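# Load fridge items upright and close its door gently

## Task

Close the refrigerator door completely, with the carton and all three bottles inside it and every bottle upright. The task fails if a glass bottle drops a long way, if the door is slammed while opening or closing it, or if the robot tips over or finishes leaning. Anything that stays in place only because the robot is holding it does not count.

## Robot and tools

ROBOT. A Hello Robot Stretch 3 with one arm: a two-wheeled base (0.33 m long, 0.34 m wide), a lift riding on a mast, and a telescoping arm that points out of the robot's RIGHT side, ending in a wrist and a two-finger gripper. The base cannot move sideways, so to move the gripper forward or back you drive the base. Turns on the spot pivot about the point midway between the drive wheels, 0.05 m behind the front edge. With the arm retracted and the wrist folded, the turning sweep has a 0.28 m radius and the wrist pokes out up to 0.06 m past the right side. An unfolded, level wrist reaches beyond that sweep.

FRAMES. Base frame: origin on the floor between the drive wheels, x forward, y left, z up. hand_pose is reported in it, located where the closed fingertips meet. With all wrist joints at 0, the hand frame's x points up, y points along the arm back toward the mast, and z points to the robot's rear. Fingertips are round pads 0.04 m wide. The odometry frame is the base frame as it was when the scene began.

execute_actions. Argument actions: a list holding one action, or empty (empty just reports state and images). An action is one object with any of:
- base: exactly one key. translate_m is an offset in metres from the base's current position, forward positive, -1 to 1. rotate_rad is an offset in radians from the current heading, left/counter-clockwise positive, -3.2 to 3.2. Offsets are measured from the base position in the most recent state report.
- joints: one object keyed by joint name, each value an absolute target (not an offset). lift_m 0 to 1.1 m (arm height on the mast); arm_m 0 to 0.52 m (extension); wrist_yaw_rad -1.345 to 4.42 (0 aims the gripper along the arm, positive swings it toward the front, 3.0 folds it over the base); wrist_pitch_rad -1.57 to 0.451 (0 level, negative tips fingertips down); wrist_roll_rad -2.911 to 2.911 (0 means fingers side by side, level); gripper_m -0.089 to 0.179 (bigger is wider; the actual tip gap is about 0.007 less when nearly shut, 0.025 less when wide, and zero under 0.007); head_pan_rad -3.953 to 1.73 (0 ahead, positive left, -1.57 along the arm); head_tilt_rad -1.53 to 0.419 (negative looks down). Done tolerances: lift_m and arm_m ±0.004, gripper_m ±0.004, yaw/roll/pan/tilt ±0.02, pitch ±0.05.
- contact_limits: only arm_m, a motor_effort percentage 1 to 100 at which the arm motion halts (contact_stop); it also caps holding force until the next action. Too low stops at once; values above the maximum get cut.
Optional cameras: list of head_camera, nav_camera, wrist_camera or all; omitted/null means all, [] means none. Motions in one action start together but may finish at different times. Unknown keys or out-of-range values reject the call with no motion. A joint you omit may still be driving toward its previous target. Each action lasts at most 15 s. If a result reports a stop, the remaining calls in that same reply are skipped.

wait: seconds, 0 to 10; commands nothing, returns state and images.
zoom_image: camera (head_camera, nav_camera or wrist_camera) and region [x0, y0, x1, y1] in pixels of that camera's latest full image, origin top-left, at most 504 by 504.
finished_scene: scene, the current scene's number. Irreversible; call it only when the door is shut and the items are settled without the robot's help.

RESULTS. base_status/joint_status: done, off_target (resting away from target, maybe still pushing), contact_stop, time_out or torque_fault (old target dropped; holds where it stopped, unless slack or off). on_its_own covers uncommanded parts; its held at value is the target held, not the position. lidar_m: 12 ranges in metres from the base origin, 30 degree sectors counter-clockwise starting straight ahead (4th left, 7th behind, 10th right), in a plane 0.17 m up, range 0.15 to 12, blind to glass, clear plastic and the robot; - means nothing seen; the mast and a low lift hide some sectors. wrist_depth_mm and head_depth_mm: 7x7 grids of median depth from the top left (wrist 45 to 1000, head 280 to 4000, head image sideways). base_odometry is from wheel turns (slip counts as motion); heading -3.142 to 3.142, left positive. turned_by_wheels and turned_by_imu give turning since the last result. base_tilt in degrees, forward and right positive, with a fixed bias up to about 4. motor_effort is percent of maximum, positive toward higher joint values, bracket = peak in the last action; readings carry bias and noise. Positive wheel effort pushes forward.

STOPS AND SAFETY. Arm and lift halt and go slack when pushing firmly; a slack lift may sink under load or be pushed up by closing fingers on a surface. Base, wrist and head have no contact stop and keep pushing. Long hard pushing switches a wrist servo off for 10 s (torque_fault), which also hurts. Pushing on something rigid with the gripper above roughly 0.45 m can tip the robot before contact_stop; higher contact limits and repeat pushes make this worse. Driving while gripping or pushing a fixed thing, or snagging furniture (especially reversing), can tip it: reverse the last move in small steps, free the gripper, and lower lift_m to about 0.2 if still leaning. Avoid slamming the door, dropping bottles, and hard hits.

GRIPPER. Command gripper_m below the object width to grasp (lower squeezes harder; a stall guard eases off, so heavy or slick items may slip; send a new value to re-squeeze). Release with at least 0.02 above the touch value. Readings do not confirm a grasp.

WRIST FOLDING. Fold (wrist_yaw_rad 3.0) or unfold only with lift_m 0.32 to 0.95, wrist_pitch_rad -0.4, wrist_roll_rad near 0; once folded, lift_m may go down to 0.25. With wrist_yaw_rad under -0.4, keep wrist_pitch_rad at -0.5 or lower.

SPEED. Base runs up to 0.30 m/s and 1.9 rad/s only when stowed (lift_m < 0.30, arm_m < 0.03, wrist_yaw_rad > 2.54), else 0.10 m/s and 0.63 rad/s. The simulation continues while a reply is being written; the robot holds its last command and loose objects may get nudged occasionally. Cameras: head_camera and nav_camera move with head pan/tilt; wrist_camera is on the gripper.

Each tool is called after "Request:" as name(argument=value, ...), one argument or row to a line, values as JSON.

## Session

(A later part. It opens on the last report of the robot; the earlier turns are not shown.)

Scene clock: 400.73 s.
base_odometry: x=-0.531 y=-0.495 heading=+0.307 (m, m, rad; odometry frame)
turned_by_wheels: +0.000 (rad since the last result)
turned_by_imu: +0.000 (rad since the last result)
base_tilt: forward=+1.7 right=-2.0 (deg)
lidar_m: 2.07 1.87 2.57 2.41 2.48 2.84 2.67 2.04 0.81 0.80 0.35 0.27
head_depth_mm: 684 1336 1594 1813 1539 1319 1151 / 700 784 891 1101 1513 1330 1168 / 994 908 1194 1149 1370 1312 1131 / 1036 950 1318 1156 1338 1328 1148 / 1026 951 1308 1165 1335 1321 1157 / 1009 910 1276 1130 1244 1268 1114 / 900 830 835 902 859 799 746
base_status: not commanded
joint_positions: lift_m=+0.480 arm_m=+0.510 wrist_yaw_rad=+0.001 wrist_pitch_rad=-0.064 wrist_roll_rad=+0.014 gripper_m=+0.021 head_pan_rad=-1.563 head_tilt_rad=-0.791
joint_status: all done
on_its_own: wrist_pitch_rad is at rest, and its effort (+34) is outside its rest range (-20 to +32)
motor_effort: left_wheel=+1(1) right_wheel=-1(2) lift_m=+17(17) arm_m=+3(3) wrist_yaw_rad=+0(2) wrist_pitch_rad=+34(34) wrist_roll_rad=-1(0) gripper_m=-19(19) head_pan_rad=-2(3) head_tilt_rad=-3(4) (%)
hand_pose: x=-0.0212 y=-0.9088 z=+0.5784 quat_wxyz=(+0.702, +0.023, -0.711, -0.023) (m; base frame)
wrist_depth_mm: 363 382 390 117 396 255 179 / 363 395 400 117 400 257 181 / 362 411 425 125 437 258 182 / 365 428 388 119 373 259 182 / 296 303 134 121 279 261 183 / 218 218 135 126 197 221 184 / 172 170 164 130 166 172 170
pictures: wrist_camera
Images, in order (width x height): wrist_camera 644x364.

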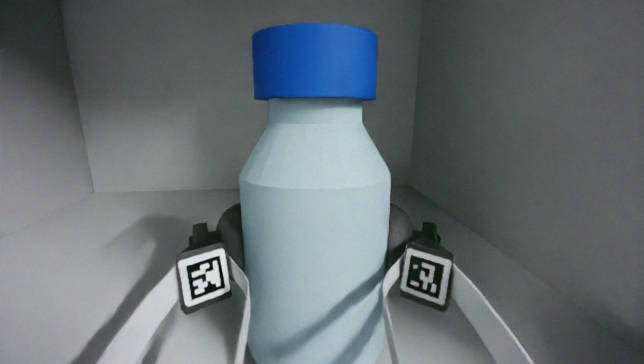

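Matches original nearly; a bit lower, then release.

Request:
execute_actions(
  actions=[
    {"joints":{"lift_m":0.47}},
  ],
  cameras=[],
)

Request:
execute_actions(
  actions=[
    {"joints":{"gripper_m":0.11,"wrist_pitch_rad":-0.02}},
  ],
  cameras=["wrist_camera"],
)

Request:
execute_actions(
  actions=[
    {"joints":{"arm_m":0.0}},
  ],
)

Scene clock: 405.57 s.
base_odometry: x=-0.531 y=-0.495 heading=+0.307 (m, m, rad; odometry frame)
turned_by_wheels: +0.000 (rad since the last result)
turned_by_imu: +0.000 (rad since the last result)
base_tilt: forward=+1.8 right=-2.0 (deg)
lidar_m: 2.07 1.88 2.56 2.41 2.48 2.83 2.67 2.03 0.81 0.80 0.35 0.27
head_depth_mm: 681 1348 1592 1804 1554 1328 1153 / 701 782 891 1112 1503 1323 1163 / 992 907 1197 1158 1357 1304 1147 / 1039 949 1315 1155 1342 1324 1156 / 1020 956 1317 1162 1335 1328 1157 / 1007 911 1283 1131 1237 1266 1119 / 901 830 835 908 855 798 746
base_status: not commanded
joint_positions: lift_m=+0.470 arm_m=+0.510 wrist_yaw_rad=+0.001 wrist_pitch_rad=-0.051 wrist_roll_rad=+0.014 gripper_m=+0.021 head_pan_rad=-1.563 head_tilt_rad=-0.791
joint_status: all done
motor_effort: left_wheel=+1(2) right_wheel=-1(1) lift_m=+16(18) arm_m=+3(3) wrist_yaw_rad=-1(1) wrist_pitch_rad=+27(34) wrist_roll_rad=+0(0) gripper_m=-19(20) head_pan_rad=-3(3) head_tilt_rad=-4(4) (%)
hand_pose: x=-0.0212 y=-0.9093 z=+0.5719 quat_wxyz=(+0.702, +0.018, -0.711, -0.018) (m; base frame)
wrist_depth_mm: 362 381 391 115 398 258 180 / 366 395 400 117 393 257 181 / 363 408 419 125 435 258 182 / 360 422 381 119 374 260 182 / 287 286 134 120 270 253 182 / 209 209 134 125 189 210 183 / 163 163 156 130 156 163 164
pictures: none
No camera images: the call's "cameras" was empty. Leave "cameras" out to get every camera's image.

Scene clock: 406.97 s.
base_odometry: x=-0.531 y=-0.495 heading=+0.307 (m, m, rad; odometry frame)
turned_by_wheels: +0.000 (rad since the last result)
turned_by_imu: +0.000 (rad since the last result)
base_tilt: forward=+1.8 right=-1.9 (deg)
lidar_m: 2.07 1.88 2.56 2.42 2.48 2.84 2.67 2.04 0.81 0.80 0.35 0.27
head_depth_mm: 683 1346 1605 1804 1539 1318 1148 / 703 784 889 1116 1511 1320 1155 / 992 909 1194 1155 1361 1306 1137 / 1029 952 1323 1162 1331 1330 1157 / 1021 953 1314 1166 1331 1325 1153 / 1011 911 1283 1125 1237 1267 1122 / 906 829 843 906 860 799 750
base_status: not commanded
joint_positions: lift_m=+0.470 arm_m=+0.510 wrist_yaw_rad=+0.001 wrist_pitch_rad=-0.042 wrist_roll_rad=+0.014 gripper_m=+0.110 head_pan_rad=-1.563 head_tilt_rad=-0.791
joint_status: all done
motor_effort: left_wheel=+1(1) right_wheel=-1(1) lift_m=+16(16) arm_m=+3(3) wrist_yaw_rad=-1(1) wrist_pitch_rad=+11(26) wrist_roll_rad=-1(1) gripper_m=+1(81) head_pan_rad=-3(3) head_tilt_rad=-3(3) (%)
hand_pose: x=-0.0212 y=-0.9097 z=+0.5742 quat_wxyz=(+0.702, +0.015, -0.711, -0.015) (m; base frame)
wrist_depth_mm: 366 385 394 402 408 254 180 / 362 396 398 115 397 257 181 / 359 409 420 124 441 259 182 / 359 425 428 120 372 261 182 / 300 325 141 120 260 261 184 / 215 227 193 125 204 222 184 / 175 166 161 131 168 169 168
pictures: wrist_camera
Images, in order (width x height): wrist_camera 644x364.

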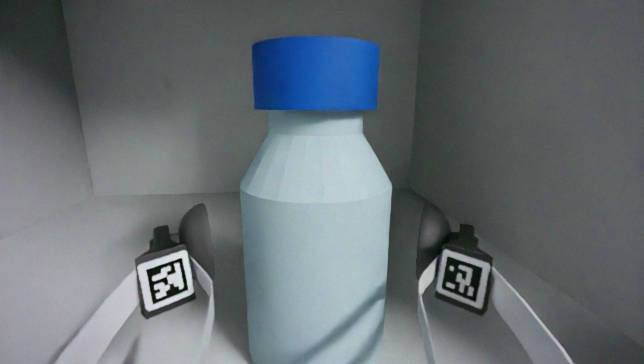

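Scene clock: 411.90 s.
base_odometry: x=-0.531 y=-0.495 heading=+0.307 (m, m, rad; odometry frame)
turned_by_wheels: +0.000 (rad since the last result)
turned_by_imu: +0.000 (rad since the last result)
base_tilt: forward=+1.7 right=-2.1 (deg)
lidar_m: 2.07 1.87 2.56 2.42 2.48 2.85 2.68 2.04 0.81 0.80 0.35 0.27
head_depth_mm: 680 1336 1585 1828 1552 1316 1157 / 701 782 889 1113 1503 1321 1150 / 998 908 1187 1154 1394 1308 1166 / 1034 950 1317 1157 1322 1320 1151 / 1025 961 1304 1157 1333 1329 1155 / 1003 913 1286 1126 1245 1271 1122 / 905 835 841 907 858 797 745
base_status: not commanded
joint_positions: lift_m=+0.470 arm_m=+0.000 wrist_yaw_rad=+0.001 wrist_pitch_rad=-0.041 wrist_roll_rad=+0.014 gripper_m=+0.110 head_pan_rad=-1.563 head_tilt_rad=-0.791
joint_status: all done
motor_effort: left_wheel=+1(1) right_wheel=-1(1) lift_m=+15(16) arm_m=-3(3) wrist_yaw_rad=-1(1) wrist_pitch_rad=+11(11) wrist_roll_rad=+0(1) gripper_m=+0(0) head_pan_rad=-3(2) head_tilt_rad=-4(3) (%)
hand_pose: x=-0.0212 y=-0.4003 z=+0.5745 quat_wxyz=(+0.702, +0.015, -0.711, -0.015) (m; base frame)
wrist_depth_mm: 375 485 837 860 535 - - / 371 478 867 882 534 - - / 368 479 872 904 546 - - / 369 495 718 706 546 - - / 364 501 612 605 642 - - / 363 478 587 609 629 - - / 344 563 633 644 658 871 860
pictures: head_camera (sideways: a quarter turn clockwise sets it upright), nav_camera (sideways: a quarter turn counterclockwise sets it upright), wrist_camera
Images, in order (width x height): head_camera 896x504, nav_camera 672x504, wrist_camera 644x364.

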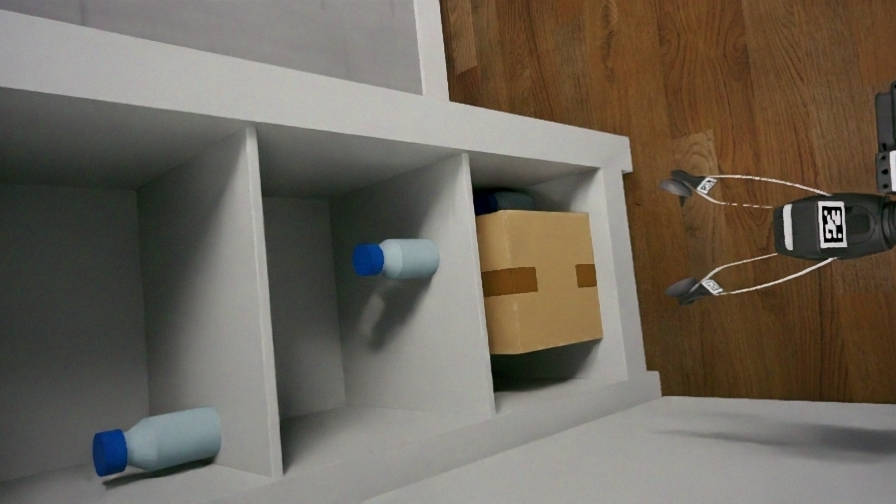

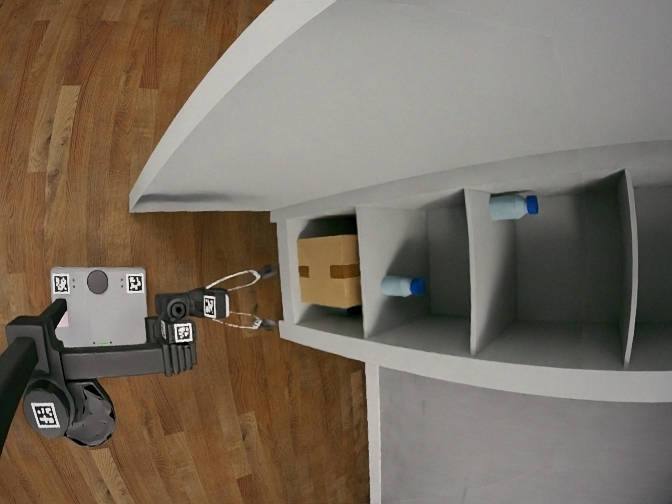

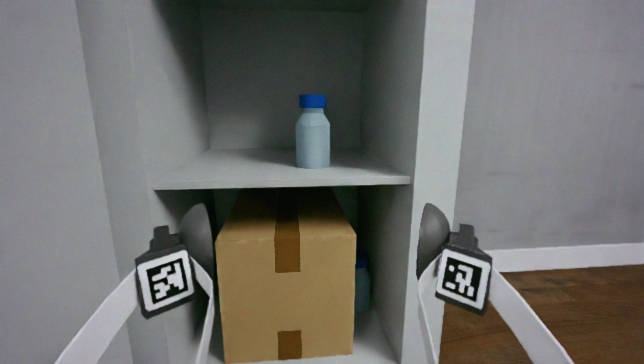

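Request:
execute_actions(
  actions=[
    {"joints":{"lift_m":0.13,"gripper_m":0.0}},
  ],
  cameras=[],
)

Request:
execute_actions(
  actions=[
    {"joints":{"arm_m":0.5},"contact_limits":{"arm_m":16}},
  ],
  cameras=["wrist_camera","head_camera"],
)

Scene clock: 421.57 s.
base_odometry: x=-0.531 y=-0.495 heading=+0.307 (m, m, rad; odometry frame)
turned_by_wheels: +0.000 (rad since the last result)
turned_by_imu: +0.000 (rad since the last result)
base_tilt: forward=+1.9 right=-2.0 (deg)
lidar_m: 2.08 1.88 2.57 2.41 2.48 2.84 2.68 2.03 0.81 0.80 0.35 0.27
head_depth_mm: 681 1338 1597 1816 1541 1317 1150 / 703 782 889 1112 1497 1323 1153 / 994 905 1194 1155 1396 1319 1150 / 1031 953 1324 1159 1324 1332 1150 / 1021 961 1303 1156 1329 1323 1157 / 1008 910 1283 1128 1233 1271 1118 / 907 834 834 902 855 799 747
base_status: not commanded
joint_positions: lift_m=+0.130 arm_m=+0.000 wrist_yaw_rad=+0.001 wrist_pitch_rad=-0.040 wrist_roll_rad=+0.014 gripper_m=+0.000 head_pan_rad=-1.563 head_tilt_rad=-0.791
joint_status: all done
motor_effort: left_wheel=+1(1) right_wheel=-1(1) lift_m=+14(13) arm_m=-3(3) wrist_yaw_rad=-1(1) wrist_pitch_rad=+11(11) wrist_roll_rad=+0(1) gripper_m=-1(80) head_pan_rad=-3(3) head_tilt_rad=-3(3) (%)
hand_pose: x=-0.0212 y=-0.4003 z=+0.2347 quat_wxyz=(+0.702, +0.015, -0.711, -0.014) (m; base frame)
wrist_depth_mm: 376 479 726 730 523 - - / 376 477 519 526 528 - - / 373 483 536 560 534 - - / 371 500 557 580 557 - - / 369 514 522 - 571 747 758 / 364 500 528 482 538 537 547 / 381 414 415 416 421 419 412
pictures: none
No camera images: the call's "cameras" was empty. Leave "cameras" out to get every camera's image.

Scene clock: 425.63 s.
base_odometry: x=-0.531 y=-0.495 heading=+0.307 (m, m, rad; odometry frame)
turned_by_wheels: +0.000 (rad since the last result)
turned_by_imu: +0.000 (rad since the last result)
base_tilt: forward=+1.9 right=-2.1 (deg)
lidar_m: 2.08 1.87 2.56 2.41 2.48 2.83 2.67 2.03 0.81 0.80 0.35 0.27
head_depth_mm: 684 1334 1604 1818 1547 1318 1154 / 702 784 888 1110 1504 1320 1152 / 989 904 1189 1160 1400 1320 1159 / 1038 949 1323 1156 1313 1290 1158 / 1018 953 1319 1153 1325 1330 1159 / 1017 913 1285 1125 1249 1279 1114 / 900 833 840 905 856 797 748
base_status: not commanded
joint_positions: lift_m=+0.130 arm_m=+0.394 wrist_yaw_rad=+0.001 wrist_pitch_rad=-0.042 wrist_roll_rad=+0.014 gripper_m=+0.000 head_pan_rad=-1.563 head_tilt_rad=-0.791
joint_status: arm_m contact_stop (moved +0.394 of +0.500)
on_its_own: arm_m is slack since a contact_stop, until your next command for it (your +0.500 is given up)
motor_effort: left_wheel=+1(2) right_wheel=+0(2) lift_m=+14(14) arm_m=+0(15) wrist_yaw_rad=-2(1) wrist_pitch_rad=+11(16) wrist_roll_rad=-1(0) gripper_m=-1(3) head_pan_rad=-3(3) head_tilt_rad=-3(4) (%)
contact_limits: arm_m 16 (drawing in: default 20, maximum 33; extending or still: default 28, maximum 45)
hand_pose: x=-0.0212 y=-0.7938 z=+0.2343 quat_wxyz=(+0.702, +0.015, -0.711, -0.015) (m; base frame)
wrist_depth_mm: 144 147 151 155 159 253 189 / 149 152 157 161 166 257 190 / 154 158 162 167 172 273 190 / 161 163 169 173 178 272 193 / 165 171 174 - 187 272 193 / 172 176 179 191 196 277 193 / 180 184 191 197 203 237 194
pictures: head_camera (sideways: a quarter turn clockwise sets it upright), wrist_camera
Images, in order (width x height): head_camera 896x504, wrist_camera 644x364.

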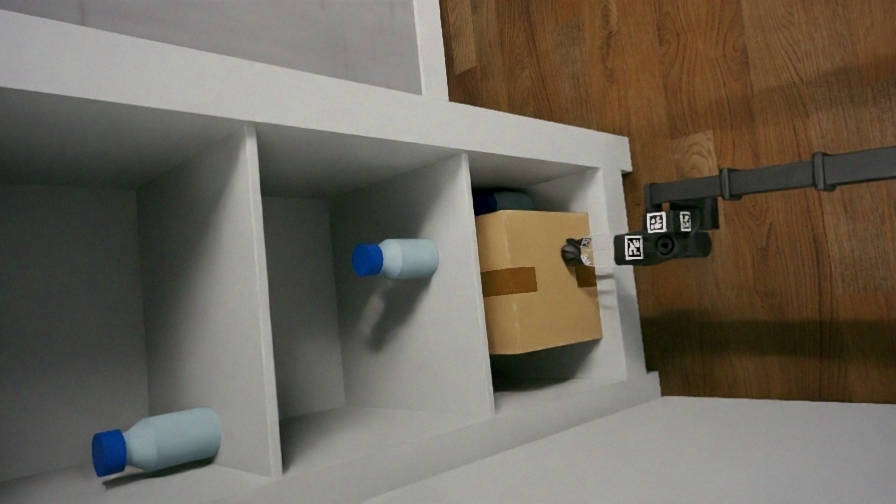

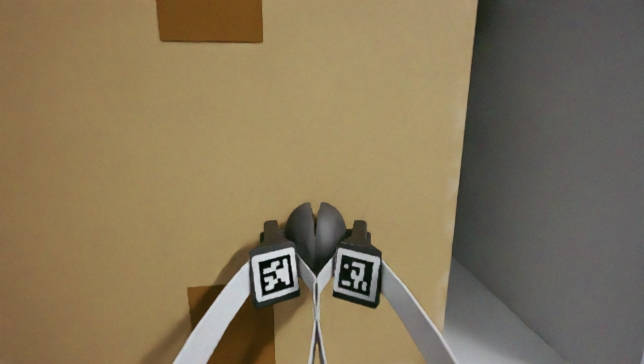

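Request:
execute_actions(
  actions=[
    {"joints":{"arm_m":0.45},"contact_limits":{"arm_m":32}},
  ],
  cameras=["wrist_camera","head_camera"],
)

Scene clock: 430.73 s.
base_odometry: x=-0.531 y=-0.495 heading=+0.307 (m, m, rad; odometry frame)
turned_by_wheels: +0.000 (rad since the last result)
turned_by_imu: -0.002 (rad since the last result)
base_tilt: forward=+2.0 right=-2.0 (deg)
lidar_m: 2.07 1.87 2.56 2.41 2.48 2.83 2.68 2.05 0.81 0.81 0.35 0.27
head_depth_mm: 687 1340 1614 1809 1540 1311 1145 / 702 777 891 1116 1518 1319 1151 / 990 905 1197 1155 1395 1307 1156 / 1040 945 1321 1155 1290 1305 1154 / 1029 953 1315 1199 1346 1328 1153 / 1016 907 1289 1127 1255 1277 1116 / 913 831 841 906 861 802 751
base_status: not commanded
joint_positions: lift_m=+0.130 arm_m=+0.397 wrist_yaw_rad=+0.003 wrist_pitch_rad=-0.042 wrist_roll_rad=+0.014 gripper_m=+0.000 head_pan_rad=-1.563 head_tilt_rad=-0.791
joint_status: arm_m contact_stop (moved +0.003 of +0.056)
on_its_own: arm_m is slack since a contact_stop, until your next command for it (your +0.450 is given up)
motor_effort: left_wheel=+1(4) right_wheel=-1(4) lift_m=+14(14) arm_m=+0(36) wrist_yaw_rad=-3(3) wrist_pitch_rad=+11(15) wrist_roll_rad=-1(1) gripper_m=-3(5) head_pan_rad=-3(3) head_tilt_rad=-3(3) (%)
contact_limits: arm_m 32 (drawing in: default 20, maximum 33; extending or still: default 28, maximum 45)
hand_pose: x=-0.0206 y=-0.7968 z=+0.2343 quat_wxyz=(+0.702, +0.016, -0.711, -0.014) (m; base frame)
wrist_depth_mm: 144 147 151 155 160 254 188 / 150 152 157 162 167 257 190 / 154 158 163 168 173 270 191 / 159 163 168 174 180 272 190 / 166 170 174 - 186 274 192 / 172 176 181 191 197 275 192 / 180 185 192 196 203 239 194
pictures: head_camera (sideways: a quarter turn clockwise sets it upright), wrist_camera
Images, in order (width x height): head_camera 896x504, wrist_camera 644x364.

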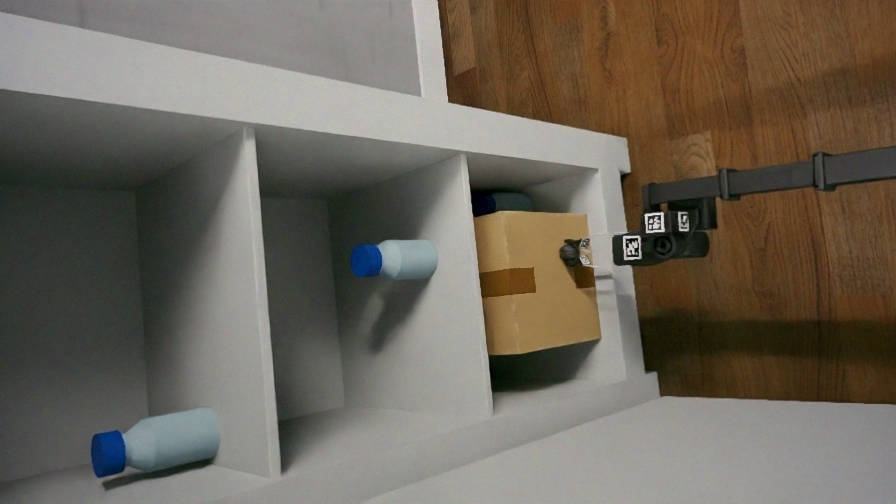

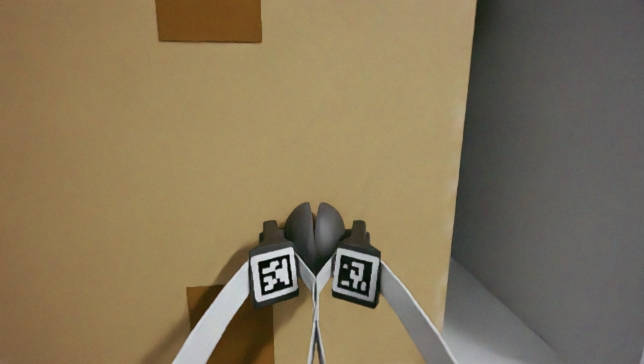

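Request:
execute_actions(
  actions=[
    {"base":{"translate_m":-0.2},"joints":{"arm_m":0.0,"lift_m":0.5}},
  ],
  cameras=[],
)

Request:
execute_actions(
  actions=[
    {"base":{"rotate_rad":0.7},"joints":{"wrist_yaw_rad":-0.3}},
  ],
  cameras=["nav_camera"],
)

Scene clock: 443.13 s.
base_odometry: x=-0.722 y=-0.555 heading=+0.307 (m, m, rad; odometry frame)
turned_by_wheels: +0.000 (rad since the last result)
turned_by_imu: +0.001 (rad since the last result)
base_tilt: forward=+1.8 right=-2.1 (deg)
lidar_m: 0.47 2.04 2.55 2.41 2.47 2.63 2.48 2.07 1.42 0.78 0.66 0.45
head_depth_mm: 1210 1390 1608 1799 1547 1315 1153 / 1193 1368 1593 1802 1552 1318 1172 / 1180 1347 1566 1792 1555 1317 1174 / 661 749 876 1063 1366 1325 1152 / 1015 923 1321 1188 1353 1331 1157 / 1019 958 1310 1126 1295 1319 1158 / 1014 959 1286 1166 1312 1327 1162
base_status: done
joint_positions: lift_m=+0.500 arm_m=+0.000 wrist_yaw_rad=+0.001 wrist_pitch_rad=-0.041 wrist_roll_rad=+0.014 gripper_m=+0.000 head_pan_rad=-1.563 head_tilt_rad=-0.791
joint_status: all done
motor_effort: left_wheel=+0(5) right_wheel=+1(9) lift_m=+26(26) arm_m=-3(1) wrist_yaw_rad=-1(4) wrist_pitch_rad=+11(12) wrist_roll_rad=-1(0) gripper_m=-2(2) head_pan_rad=-3(3) head_tilt_rad=-3(3) (%)
hand_pose: x=-0.0211 y=-0.4003 z=+0.6038 quat_wxyz=(+0.702, +0.015, -0.711, -0.014) (m; base frame)
wrist_depth_mm: 580 762 848 518 - - - / 573 856 897 589 - - - / 562 895 916 653 - - - / 562 624 628 635 - - - / 552 674 674 - - - - / 551 612 614 608 - - - / 566 622 648 731 911 915 925
pictures: none
No camera images: the call's "cameras" was empty. Leave "cameras" out to get every camera's image.

Scene clock: 445.20 s.
base_odometry: x=-0.722 y=-0.555 heading=+1.006 (m, m, rad; odometry frame)
turned_by_wheels: +0.700 (rad since the last result)
turned_by_imu: +0.685 (rad since the last result)
base_tilt: forward=+1.7 right=-2.1 (deg)
lidar_m: 2.04 2.42 2.41 2.59 2.51 2.48 1.74 0.79 0.78 0.55 0.45 2.27
head_depth_mm: 1023 925 1299 1084 1220 1286 1149 / 849 897 1263 1190 1305 1320 1170 / 745 856 999 1190 1437 1298 - / 663 750 861 1023 1245 1321 1154 / 572 637 716 823 969 1167 1156 / 507 555 614 688 786 914 1096 / 453 491 539 594 663 769 1141
base_status: done
joint_positions: lift_m=+0.500 arm_m=+0.000 wrist_yaw_rad=-0.297 wrist_pitch_rad=-0.041 wrist_roll_rad=+0.014 gripper_m=+0.000 head_pan_rad=-1.563 head_tilt_rad=-0.791
joint_status: all done
motor_effort: left_wheel=-1(5) right_wheel=+2(5) lift_m=+26(26) arm_m=-3(3) wrist_yaw_rad=-2(3) wrist_pitch_rad=+11(11) wrist_roll_rad=-1(1) gripper_m=-3(3) head_pan_rad=-3(3) head_tilt_rad=-3(3) (%)
hand_pose: x=-0.0961 y=-0.3891 z=+0.6038 quat_wxyz=(+0.692, -0.091, -0.706, -0.119) (m; base frame)
wrist_depth_mm: 295 373 549 786 820 636 438 / 296 377 565 902 883 627 452 / 298 386 569 963 895 592 852 / 297 390 568 749 637 520 885 / 305 398 570 - 715 545 944 / 309 401 534 702 612 537 967 / 312 409 656 706 666 570 919
pictures: nav_camera (sideways: a quarter turn counterclockwise sets it upright)
Images, in order (width x height): nav_camera 672x504.

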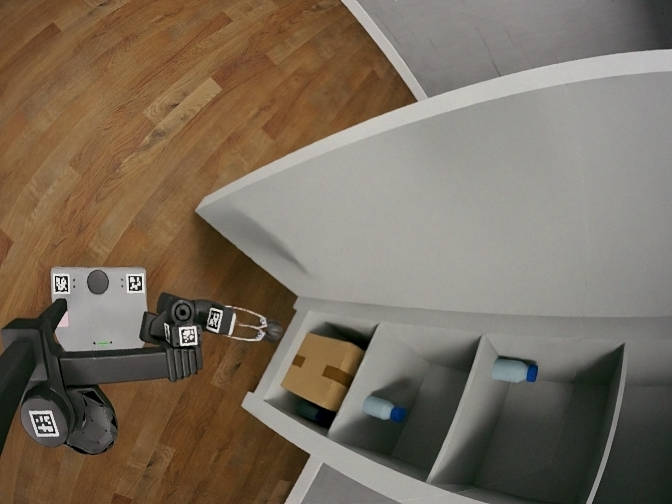

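Request:
execute_actions(
  actions=[
    {"joints":{"wrist_pitch_rad":-0.4,"wrist_yaw_rad":2.9}},
  ],
  cameras=[],
)

Request:
execute_actions(
  actions=[
    {"base":{"translate_m":0.65}},
  ],
  cameras=[],
)

Request:
execute_actions(
  actions=[
    {"base":{"rotate_rad":-0.7}},
  ],
  cameras=["nav_camera"],
)

Scene clock: 452.73 s.
base_odometry: x=-0.722 y=-0.555 heading=+1.006 (m, m, rad; odometry frame)
turned_by_wheels: +0.000 (rad since the last result)
turned_by_imu: +0.000 (rad since the last result)
base_tilt: forward=+1.9 right=-2.0 (deg)
lidar_m: 2.04 2.42 2.41 2.59 2.52 2.48 1.74 0.79 0.78 0.56 0.45 2.28
head_depth_mm: 1023 931 1296 1084 1211 1295 1154 / 852 898 1267 1191 1312 1328 1173 / 746 854 1006 1203 1445 1327 1172 / 663 751 863 1016 1248 1313 1168 / 573 638 722 820 967 1161 1153 / 505 555 613 690 788 913 1099 / 451 491 537 594 664 767 1146
base_status: not commanded
joint_positions: lift_m=+0.500 arm_m=+0.000 wrist_yaw_rad=+2.897 wrist_pitch_rad=-0.414 wrist_roll_rad=+0.014 gripper_m=+0.000 head_pan_rad=-1.563 head_tilt_rad=-0.791
joint_status: all done
motor_effort: left_wheel=-1(1) right_wheel=+1(1) lift_m=+26(26) arm_m=-3(3) wrist_yaw_rad=+1(4) wrist_pitch_rad=+7(12) wrist_roll_rad=-1(1) gripper_m=-2(2) head_pan_rad=-3(3) head_tilt_rad=-3(4) (%)
hand_pose: x=+0.0333 y=+0.0730 z=+0.5132 quat_wxyz=(+0.229, +0.709, +0.058, +0.664) (m; base frame)
wrist_depth_mm: - - - - - - - / - - - - - - - / - - - - - - - / - - - - - - - / 850 - 881 - 874 876 884 / 720 714 763 705 764 741 740 / 630 643 631 642 637 642 633
pictures: none
No camera images: the call's "cameras" was empty. Leave "cameras" out to get every camera's image.

Scene clock: 460.17 s.
base_odometry: x=-0.374 y=-0.006 heading=+1.006 (m, m, rad; odometry frame)
turned_by_wheels: +0.000 (rad since the last result)
turned_by_imu: -0.002 (rad since the last result)
base_tilt: forward=+1.8 right=-2.0 (deg)
lidar_m: 1.40 2.05 2.02 2.19 3.02 2.99 2.23 0.54 0.53 1.83 1.78 1.75
head_depth_mm: 1497 1679 1880 1855 1543 1292 1100 / 1578 1774 2010 1879 1549 1320 1168 / 1664 1900 2128 1869 1546 1324 1169 / 1792 2005 2269 1884 1552 1325 1173 / 1895 2213 2382 1889 1548 1320 1163 / 2029 2321 2399 1888 1561 1331 1156 / 1973 2134 2234 1910 1563 1333 1163
base_status: done
joint_positions: lift_m=+0.500 arm_m=+0.000 wrist_yaw_rad=+2.897 wrist_pitch_rad=-0.414 wrist_roll_rad=+0.014 gripper_m=+0.000 head_pan_rad=-1.563 head_tilt_rad=-0.791
joint_status: not commanded
motor_effort: left_wheel=-1(4) right_wheel=+1(5) lift_m=+26(26) arm_m=-2(3) wrist_yaw_rad=+2(1) wrist_pitch_rad=+7(7) wrist_roll_rad=-1(0) gripper_m=-3(3) head_pan_rad=-3(3) head_tilt_rad=-3(3) (%)
hand_pose: x=+0.0332 y=+0.0729 z=+0.5131 quat_wxyz=(+0.230, +0.709, +0.059, +0.664) (m; base frame)
wrist_depth_mm: - - - - - - - / - - - - - - - / - - - - - - - / - - - - - - - / 857 - 855 - 869 844 892 / 724 701 747 679 748 746 732 / 633 611 634 633 631 646 655
pictures: none
No camera images: the call's "cameras" was empty. Leave "cameras" out to get every camera's image.

Scene clock: 462.23 s.
base_odometry: x=-0.374 y=-0.006 heading=+0.306 (m, m, rad; odometry frame)
turned_by_wheels: -0.700 (rad since the last result)
turned_by_imu: -0.685 (rad since the last result)
base_tilt: forward=+1.8 right=-2.1 (deg)
lidar_m: 1.75 1.40 2.13 2.01 2.08 2.70 2.99 2.65 1.27 0.53 1.75 1.86
head_depth_mm: 1203 1275 1437 1760 1541 1326 1151 / 1363 1576 1509 1699 1552 1318 1172 / 1334 1571 1505 1656 1559 1317 1180 / 436 496 575 699 872 1252 1189 / 651 990 1814 1829 1548 1338 1148 / 1422 1648 1921 1893 1571 1323 1166 / 1446 1645 1909 1916 1570 1335 1160
base_status: done
joint_positions: lift_m=+0.500 arm_m=+0.000 wrist_yaw_rad=+2.897 wrist_pitch_rad=-0.414 wrist_roll_rad=+0.014 gripper_m=+0.000 head_pan_rad=-1.563 head_tilt_rad=-0.791
joint_status: not commanded
motor_effort: left_wheel=+2(6) right_wheel=-2(4) lift_m=+26(27) arm_m=-3(3) wrist_yaw_rad=+2(2) wrist_pitch_rad=+7(7) wrist_roll_rad=-1(1) gripper_m=-2(1) head_pan_rad=-3(3) head_tilt_rad=-3(3) (%)
hand_pose: x=+0.0332 y=+0.0729 z=+0.5131 quat_wxyz=(+0.230, +0.709, +0.059, +0.664) (m; base frame)
wrist_depth_mm: - - - - - - - / - - - - - - - / - - - - - - - / - - - - - - - / 872 - 866 - 864 851 864 / 732 684 741 680 727 740 721 / 622 633 636 645 642 627 621
pictures: nav_camera (sideways: a quarter turn counterclockwise sets it upright)
Images, in order (width x height): nav_camera 672x504.

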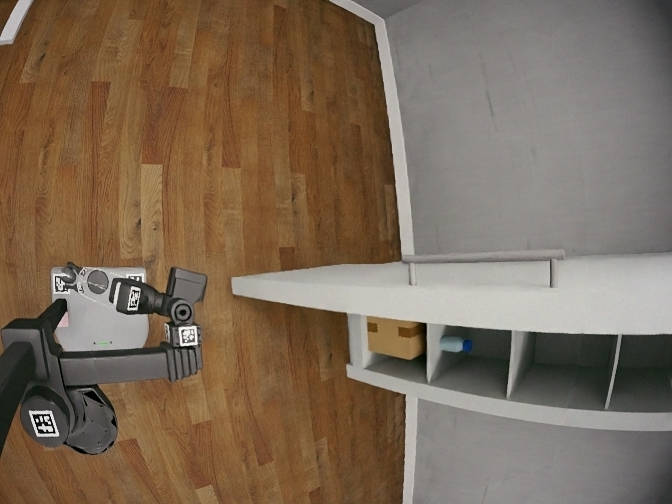

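Request:
execute_actions(
  actions=[
    {"base":{"translate_m":0.35}},
  ],
  cameras=[],
)

Request:
execute_actions(
  actions=[
    {"joints":{"wrist_yaw_rad":0}},
  ],
  cameras=[],
)

Request:
execute_actions(
  actions=[
    {"joints":{"wrist_pitch_rad":0,"arm_m":0.3}},
  ],
  cameras=["nav_camera"],
)

Request:
execute_actions(
  actions=[
    {"base":{"translate_m":-0.45}},
  ],
  cameras=["nav_camera"],
)

Scene clock: 475.03 s.
base_odometry: x=-0.041 y=+0.100 heading=+0.307 (m, m, rad; odometry frame)
turned_by_wheels: +0.000 (rad since the last result)
turned_by_imu: -0.001 (rad since the last result)
base_tilt: forward=+1.8 right=-2.1 (deg)
lidar_m: 1.40 1.10 1.85 2.05 2.09 2.72 3.34 2.61 0.63 1.16 1.72 1.49
head_depth_mm: 805 838 874 919 978 1206 1152 / 1122 1126 1170 1252 1333 1295 1180 / 1475 1651 1856 1820 1547 1316 1171 / 1483 1683 1927 1877 1548 1328 1177 / 1461 1660 1933 1881 1551 1329 1151 / 1457 1635 1885 1884 1547 1335 1161 / 1431 1617 1869 1895 1563 1320 1152
base_status: done
joint_positions: lift_m=+0.500 arm_m=+0.000 wrist_yaw_rad=+2.897 wrist_pitch_rad=-0.414 wrist_roll_rad=+0.014 gripper_m=+0.000 head_pan_rad=-1.563 head_tilt_rad=-0.791
joint_status: not commanded
motor_effort: left_wheel=+1(7) right_wheel=-1(2) lift_m=+26(26) arm_m=-3(3) wrist_yaw_rad=+2(2) wrist_pitch_rad=+7(7) wrist_roll_rad=-1(0) gripper_m=-2(4) head_pan_rad=-3(3) head_tilt_rad=-3(3) (%)
hand_pose: x=+0.0332 y=+0.0729 z=+0.5131 quat_wxyz=(+0.230, +0.709, +0.059, +0.664) (m; base frame)
wrist_depth_mm: - - - - - - - / - - - - - - - / - - - - - - - / - - - - - - - / 845 - 862 - 895 885 867 / 737 726 756 674 732 719 756 / 617 628 634 632 621 633 642
pictures: none
No camera images: the call's "cameras" was empty. Leave "cameras" out to get every camera's image.

Scene clock: 477.50 s.
base_odometry: x=-0.041 y=+0.100 heading=+0.307 (m, m, rad; odometry frame)
turned_by_wheels: +0.000 (rad since the last result)
turned_by_imu: +0.000 (rad since the last result)
base_tilt: forward=+1.7 right=-2.1 (deg)
lidar_m: 1.40 1.10 1.85 2.05 2.08 2.73 3.33 2.61 0.63 1.16 1.71 1.49
head_depth_mm: 801 837 875 917 977 1207 1145 / 1129 1125 1167 1252 1347 1301 1171 / 1471 1641 1874 1823 1554 1323 1178 / 1482 1673 1938 1887 1539 1352 1157 / 1455 1659 1922 1899 1564 1331 1152 / 1451 1645 1903 1892 1555 1331 1163 / 1417 1621 1849 1886 1561 1338 1155
base_status: not commanded
joint_positions: lift_m=+0.500 arm_m=+0.000 wrist_yaw_rad=+0.003 wrist_pitch_rad=-0.414 wrist_roll_rad=+0.014 gripper_m=+0.000 head_pan_rad=-1.563 head_tilt_rad=-0.791
joint_status: all done
motor_effort: left_wheel=+1(1) right_wheel=-1(1) lift_m=+26(26) arm_m=-3(3) wrist_yaw_rad=-3(4) wrist_pitch_rad=+7(7) wrist_roll_rad=-1(0) gripper_m=-3(3) head_pan_rad=-3(3) head_tilt_rad=-3(3) (%)
hand_pose: x=-0.0208 y=-0.3701 z=+0.5131 quat_wxyz=(+0.688, +0.146, -0.696, -0.146) (m; base frame)
wrist_depth_mm: - - - - 894 491 347 / - - - - 836 493 350 / - - - - 885 500 351 / - - - - 888 507 361 / 852 877 866 - 834 517 412 / 716 725 730 675 729 528 734 / 623 638 634 638 628 560 629
pictures: none
No camera images: the call's "cameras" was empty. Leave "cameras" out to get every camera's image.

Scene clock: 480.93 s.
base_odometry: x=-0.041 y=+0.100 heading=+0.307 (m, m, rad; odometry frame)
turned_by_wheels: +0.000 (rad since the last result)
turned_by_imu: +0.000 (rad since the last result)
base_tilt: forward=+1.9 right=-1.9 (deg)
lidar_m: 1.40 1.10 1.85 2.05 2.09 2.74 3.33 2.61 0.63 1.16 1.72 1.49
head_depth_mm: 804 835 875 916 978 1210 1159 / 1132 1129 1177 1259 1333 1294 - / 1473 1636 1865 1833 1635 1298 1149 / 1467 1690 1964 1876 1501 1329 1159 / 1462 1647 1926 1894 1567 1329 1152 / 1442 1640 1879 1917 1577 1325 1163 / 1420 1611 1864 1886 1560 1337 1158
base_status: not commanded
joint_positions: lift_m=+0.500 arm_m=+0.300 wrist_yaw_rad=+0.002 wrist_pitch_rad=-0.021 wrist_roll_rad=+0.014 gripper_m=+0.000 head_pan_rad=-1.563 head_tilt_rad=-0.791
joint_status: all done
motor_effort: left_wheel=+2(1) right_wheel=-1(1) lift_m=+26(27) arm_m=+3(3) wrist_yaw_rad=-2(3) wrist_pitch_rad=+11(12) wrist_roll_rad=-1(1) gripper_m=-3(2) head_pan_rad=-3(3) head_tilt_rad=-2(4) (%)
hand_pose: x=-0.0210 y=-0.7003 z=+0.6089 quat_wxyz=(+0.703, +0.008, -0.712, -0.007) (m; base frame)
wrist_depth_mm: 923 - - - 851 461 324 / - - - - 841 461 324 / - - - - 873 461 327 / - - - - 866 462 330 / - - - - 889 462 328 / - - - - 797 469 327 / 921 944 935 938 913 468 331
pictures: nav_camera (sideways: a quarter turn counterclockwise sets it upright)
Images, in order (width x height): nav_camera 672x504.

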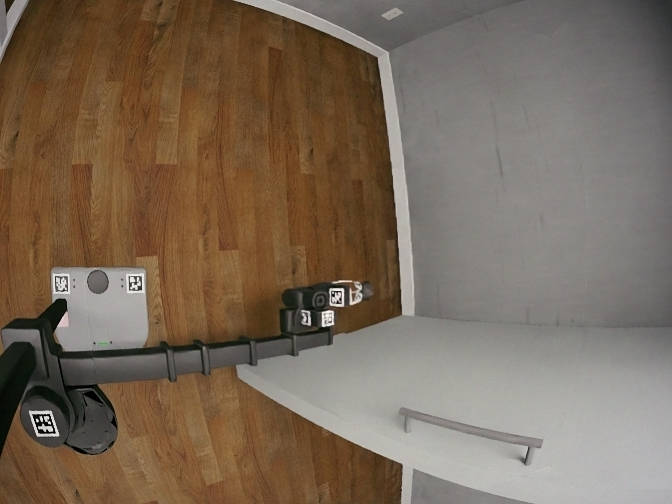

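Scene clock: 486.37 s.
base_odometry: x=-0.470 y=-0.036 heading=+0.307 (m, m, rad; odometry frame)
turned_by_wheels: +0.000 (rad since the last result)
turned_by_imu: +0.002 (rad since the last result)
base_tilt: forward=+1.7 right=-2.0 (deg)
lidar_m: 1.85 1.49 2.14 2.00 2.08 2.70 2.91 2.66 0.67 0.71 1.76 1.96
head_depth_mm: 549 625 2030 1878 1544 1311 1141 / 583 647 731 880 1192 1348 - / 659 740 850 989 1092 1293 1162 / 733 837 976 1152 1490 1318 1155 / 827 960 1153 1479 1545 1323 1154 / 1425 1670 1953 1900 1559 1329 1157 / 1467 1671 1913 1902 1568 1336 1159
base_status: done
joint_positions: lift_m=+0.500 arm_m=+0.300 wrist_yaw_rad=+0.003 wrist_pitch_rad=-0.021 wrist_roll_rad=+0.014 gripper_m=+0.000 head_pan_rad=-1.563 head_tilt_rad=-0.791
joint_status: not commanded
motor_effort: left_wheel=+1(13) right_wheel=-1(19) lift_m=+26(26) arm_m=+3(3) wrist_yaw_rad=-3(23) wrist_pitch_rad=+11(11) wrist_roll_rad=-1(0) gripper_m=-1(4) head_pan_rad=-3(3) head_tilt_rad=-4(3) (%)
hand_pose: x=-0.0207 y=-0.7004 z=+0.6089 quat_wxyz=(+0.703, +0.009, -0.712, -0.007) (m; base frame)
wrist_depth_mm: - - 452 306 234 188 155 / - - 482 316 237 190 158 / - - 493 329 245 194 161 / - - 524 340 252 197 163 / - - - - 255 201 167 / - - - 369 252 206 169 / 967 909 562 370 284 211 172
pictures: nav_camera (sideways: a quarter turn counterclockwise sets it upright)
Images, in order (width x height): nav_camera 672x504.

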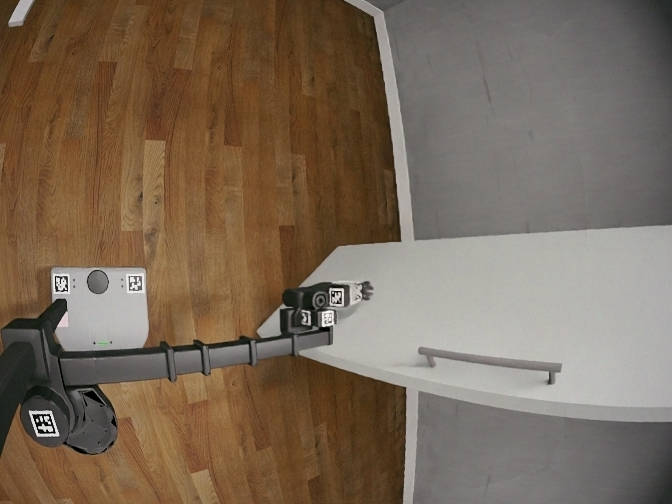

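Closing. Continue slowly by extending.

Request:
execute_actions(
  actions=[
    {"base":{"translate_m":-0.12},"joints":{"arm_m":0.4}},
  ],
  cameras=["nav_camera"],
)

Request:
execute_actions(
  actions=[
    {"joints":{"arm_m":0.52},"contact_limits":{"arm_m":20}},
  ],
  cameras=["nav_camera","wrist_camera"],
)

Scene clock: 492.17 s.
base_odometry: x=-0.584 y=-0.072 heading=+0.307 (m, m, rad; odometry frame)
turned_by_wheels: +0.000 (rad since the last result)
turned_by_imu: +0.001 (rad since the last result)
base_tilt: forward=+1.9 right=-2.1 (deg)
lidar_m: 1.96 1.60 2.13 2.00 2.06 2.69 2.78 2.67 0.78 0.78 1.76 2.09
head_depth_mm: 1538 1810 2149 1877 1560 1320 1148 / 639 723 867 1716 1516 1322 1166 / 696 779 904 1052 1391 1313 1160 / 743 844 982 1127 1484 1321 1153 / 793 914 1081 1308 1520 1330 1157 / 858 1001 1203 1784 1553 1338 1164 / 972 1643 1908 1913 1563 1330 1161
base_status: done
joint_positions: lift_m=+0.500 arm_m=+0.400 wrist_yaw_rad=+0.003 wrist_pitch_rad=-0.021 wrist_roll_rad=+0.014 gripper_m=+0.000 head_pan_rad=-1.563 head_tilt_rad=-0.791
joint_status: all done
motor_effort: left_wheel=+1(7) right_wheel=+0(6) lift_m=+26(26) arm_m=+3(8) wrist_yaw_rad=-3(8) wrist_pitch_rad=+11(13) wrist_roll_rad=-1(0) gripper_m=-1(2) head_pan_rad=-3(3) head_tilt_rad=-3(3) (%)
hand_pose: x=-0.0207 y=-0.8003 z=+0.6087 quat_wxyz=(+0.703, +0.009, -0.712, -0.007) (m; base frame)
wrist_depth_mm: 914 352 272 220 186 160 141 / 970 370 284 228 191 163 143 / 972 392 292 238 197 168 147 / - 412 310 243 202 172 151 / - 450 327 - 208 177 153 / - 468 358 266 208 181 158 / 923 854 338 273 229 187 161
pictures: nav_camera (sideways: a quarter turn counterclockwise sets it upright)
Images, in order (width x height): nav_camera 672x504.

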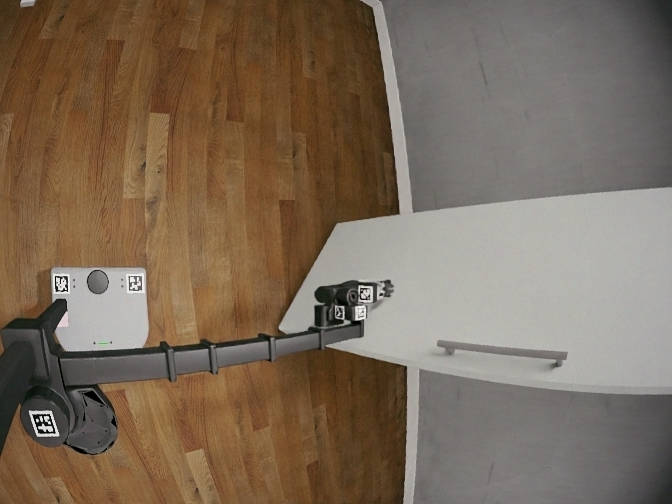

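Scene clock: 494.53 s.
base_odometry: x=-0.584 y=-0.072 heading=+0.307 (m, m, rad; odometry frame)
turned_by_wheels: +0.000 (rad since the last result)
turned_by_imu: -0.001 (rad since the last result)
base_tilt: forward=+1.6 right=-1.9 (deg)
lidar_m: 1.97 1.60 2.14 1.99 2.06 2.68 2.79 2.66 1.13 1.09 1.76 2.09
head_depth_mm: 1540 1804 2122 1866 1527 1317 1149 / 948 1056 1276 1765 1538 1334 1173 / 940 1077 1256 1428 1565 1326 1150 / 935 1067 1232 1426 1555 1316 1154 / 932 1056 1226 1465 1546 1329 1158 / 923 1053 1270 1814 1564 1326 1165 / 1431 1657 1894 1889 1567 1335 1158
base_status: not commanded
joint_positions: lift_m=+0.500 arm_m=+0.518 wrist_yaw_rad=-0.003 wrist_pitch_rad=-0.022 wrist_roll_rad=+0.012 gripper_m=+0.000 head_pan_rad=-1.563 head_tilt_rad=-0.792
joint_status: all done
joint sent to its limit — the command would take arm_m past its upper limit, so that joint was sent only as far as its limit.
motor_effort: left_wheel=+1(5) right_wheel=+0(9) lift_m=+25(26) arm_m=+3(15) wrist_yaw_rad=+2(14) wrist_pitch_rad=+11(18) wrist_roll_rad=+0(1) gripper_m=-2(3) head_pan_rad=-2(3) head_tilt_rad=-3(3) (%)
contact_limits: arm_m 20 (drawing in: default 20, maximum 33; extending or still: default 28, maximum 45)
hand_pose: x=-0.0222 y=-0.9184 z=+0.6088 quat_wxyz=(+0.703, +0.007, -0.711, -0.009) (m; base frame)
wrist_depth_mm: 292 295 297 299 307 310 313 / 303 305 306 312 316 318 322 / 574 317 318 322 326 330 335 / 859 327 331 337 338 339 349 / 923 337 342 - 346 355 361 / 930 349 354 362 363 372 - / 904 363 369 376 380 381 910
pictures: nav_camera (sideways: a quarter turn counterclockwise sets it upright), wrist_camera
Images, in order (width x height): nav_camera 672x504, wrist_camera 644x364.

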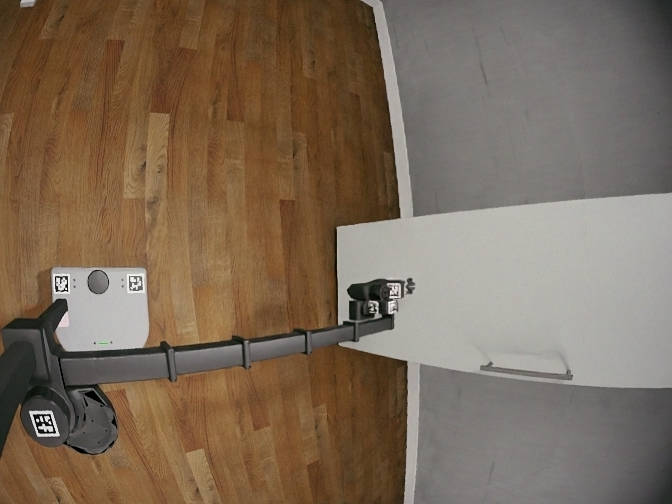

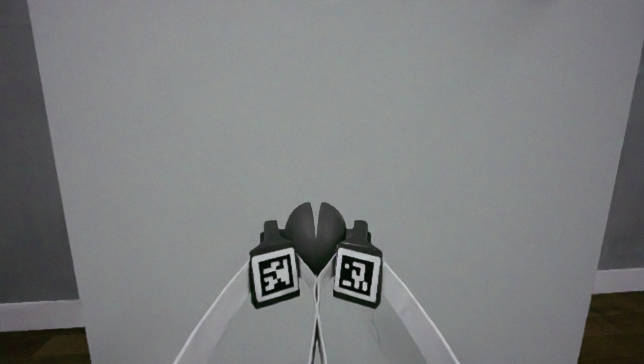

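Request:
execute_actions(
  actions=[
    {"base":{"translate_m":-0.8},"joints":{"arm_m":0.0,"head_pan_rad":-1.0,"head_tilt_rad":-0.4}},
  ],
  cameras=["head_camera"],
)

Scene clock: 506.17 s.
base_odometry: x=-1.347 y=-0.314 heading=+0.307 (m, m, rad; odometry frame)
turned_by_wheels: +0.000 (rad since the last result)
turned_by_imu: +0.003 (rad since the last result)
base_tilt: forward=+1.7 right=-2.1 (deg)
lidar_m: 2.76 2.35 2.09 1.96 2.01 2.11 1.99 2.03 1.89 1.79 1.22 2.37
head_depth_mm: 1493 1599 1687 1815 1960 1749 1403 / 1191 1305 1461 1657 1891 1706 1408 / 1033 1113 1173 1287 1410 1526 1414 / 1085 1169 1248 1351 1475 1623 1426 / 1138 1220 1321 1435 1584 1685 1427 / 1201 1281 1403 1580 2186 1803 1434 / 1998 2122 2342 2540 2390 1811 1438
base_status: done
joint_positions: lift_m=+0.500 arm_m=+0.000 wrist_yaw_rad=-0.002 wrist_pitch_rad=-0.021 wrist_roll_rad=+0.012 gripper_m=+0.000 head_pan_rad=-1.007 head_tilt_rad=-0.409
joint_status: all done
motor_effort: left_wheel=+0(3) right_wheel=+0(5) lift_m=+25(25) arm_m=-3(4) wrist_yaw_rad=+1(1) wrist_pitch_rad=+11(11) wrist_roll_rad=+0(0) gripper_m=-1(2) head_pan_rad=+2(28) head_tilt_rad=+2(20) (%)
hand_pose: x=-0.0219 y=-0.4010 z=+0.6089 quat_wxyz=(+0.703, +0.007, -0.711, -0.008) (m; base frame)
wrist_depth_mm: 776 826 - - - - - / 807 838 - - - - - / 828 829 - - - - - / 826 874 - - - - - / 877 899 - - - - - / 899 911 - - - - - / 899 941 948 938 935 944 944
pictures: head_camera (sideways: a quarter turn clockwise sets it upright)
Images, in order (width x height): head_camera 896x504.

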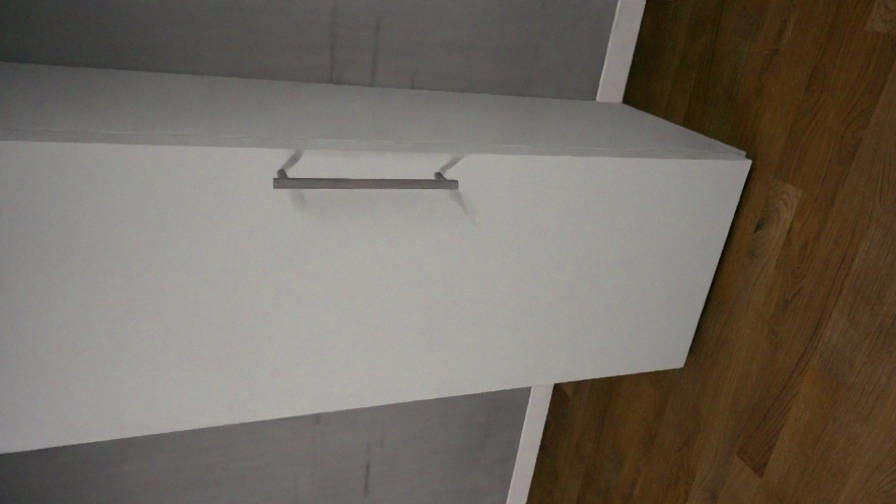

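No gap.

Request:
finished_scene(
  scene=1,
)

The scene is finished: the task was done.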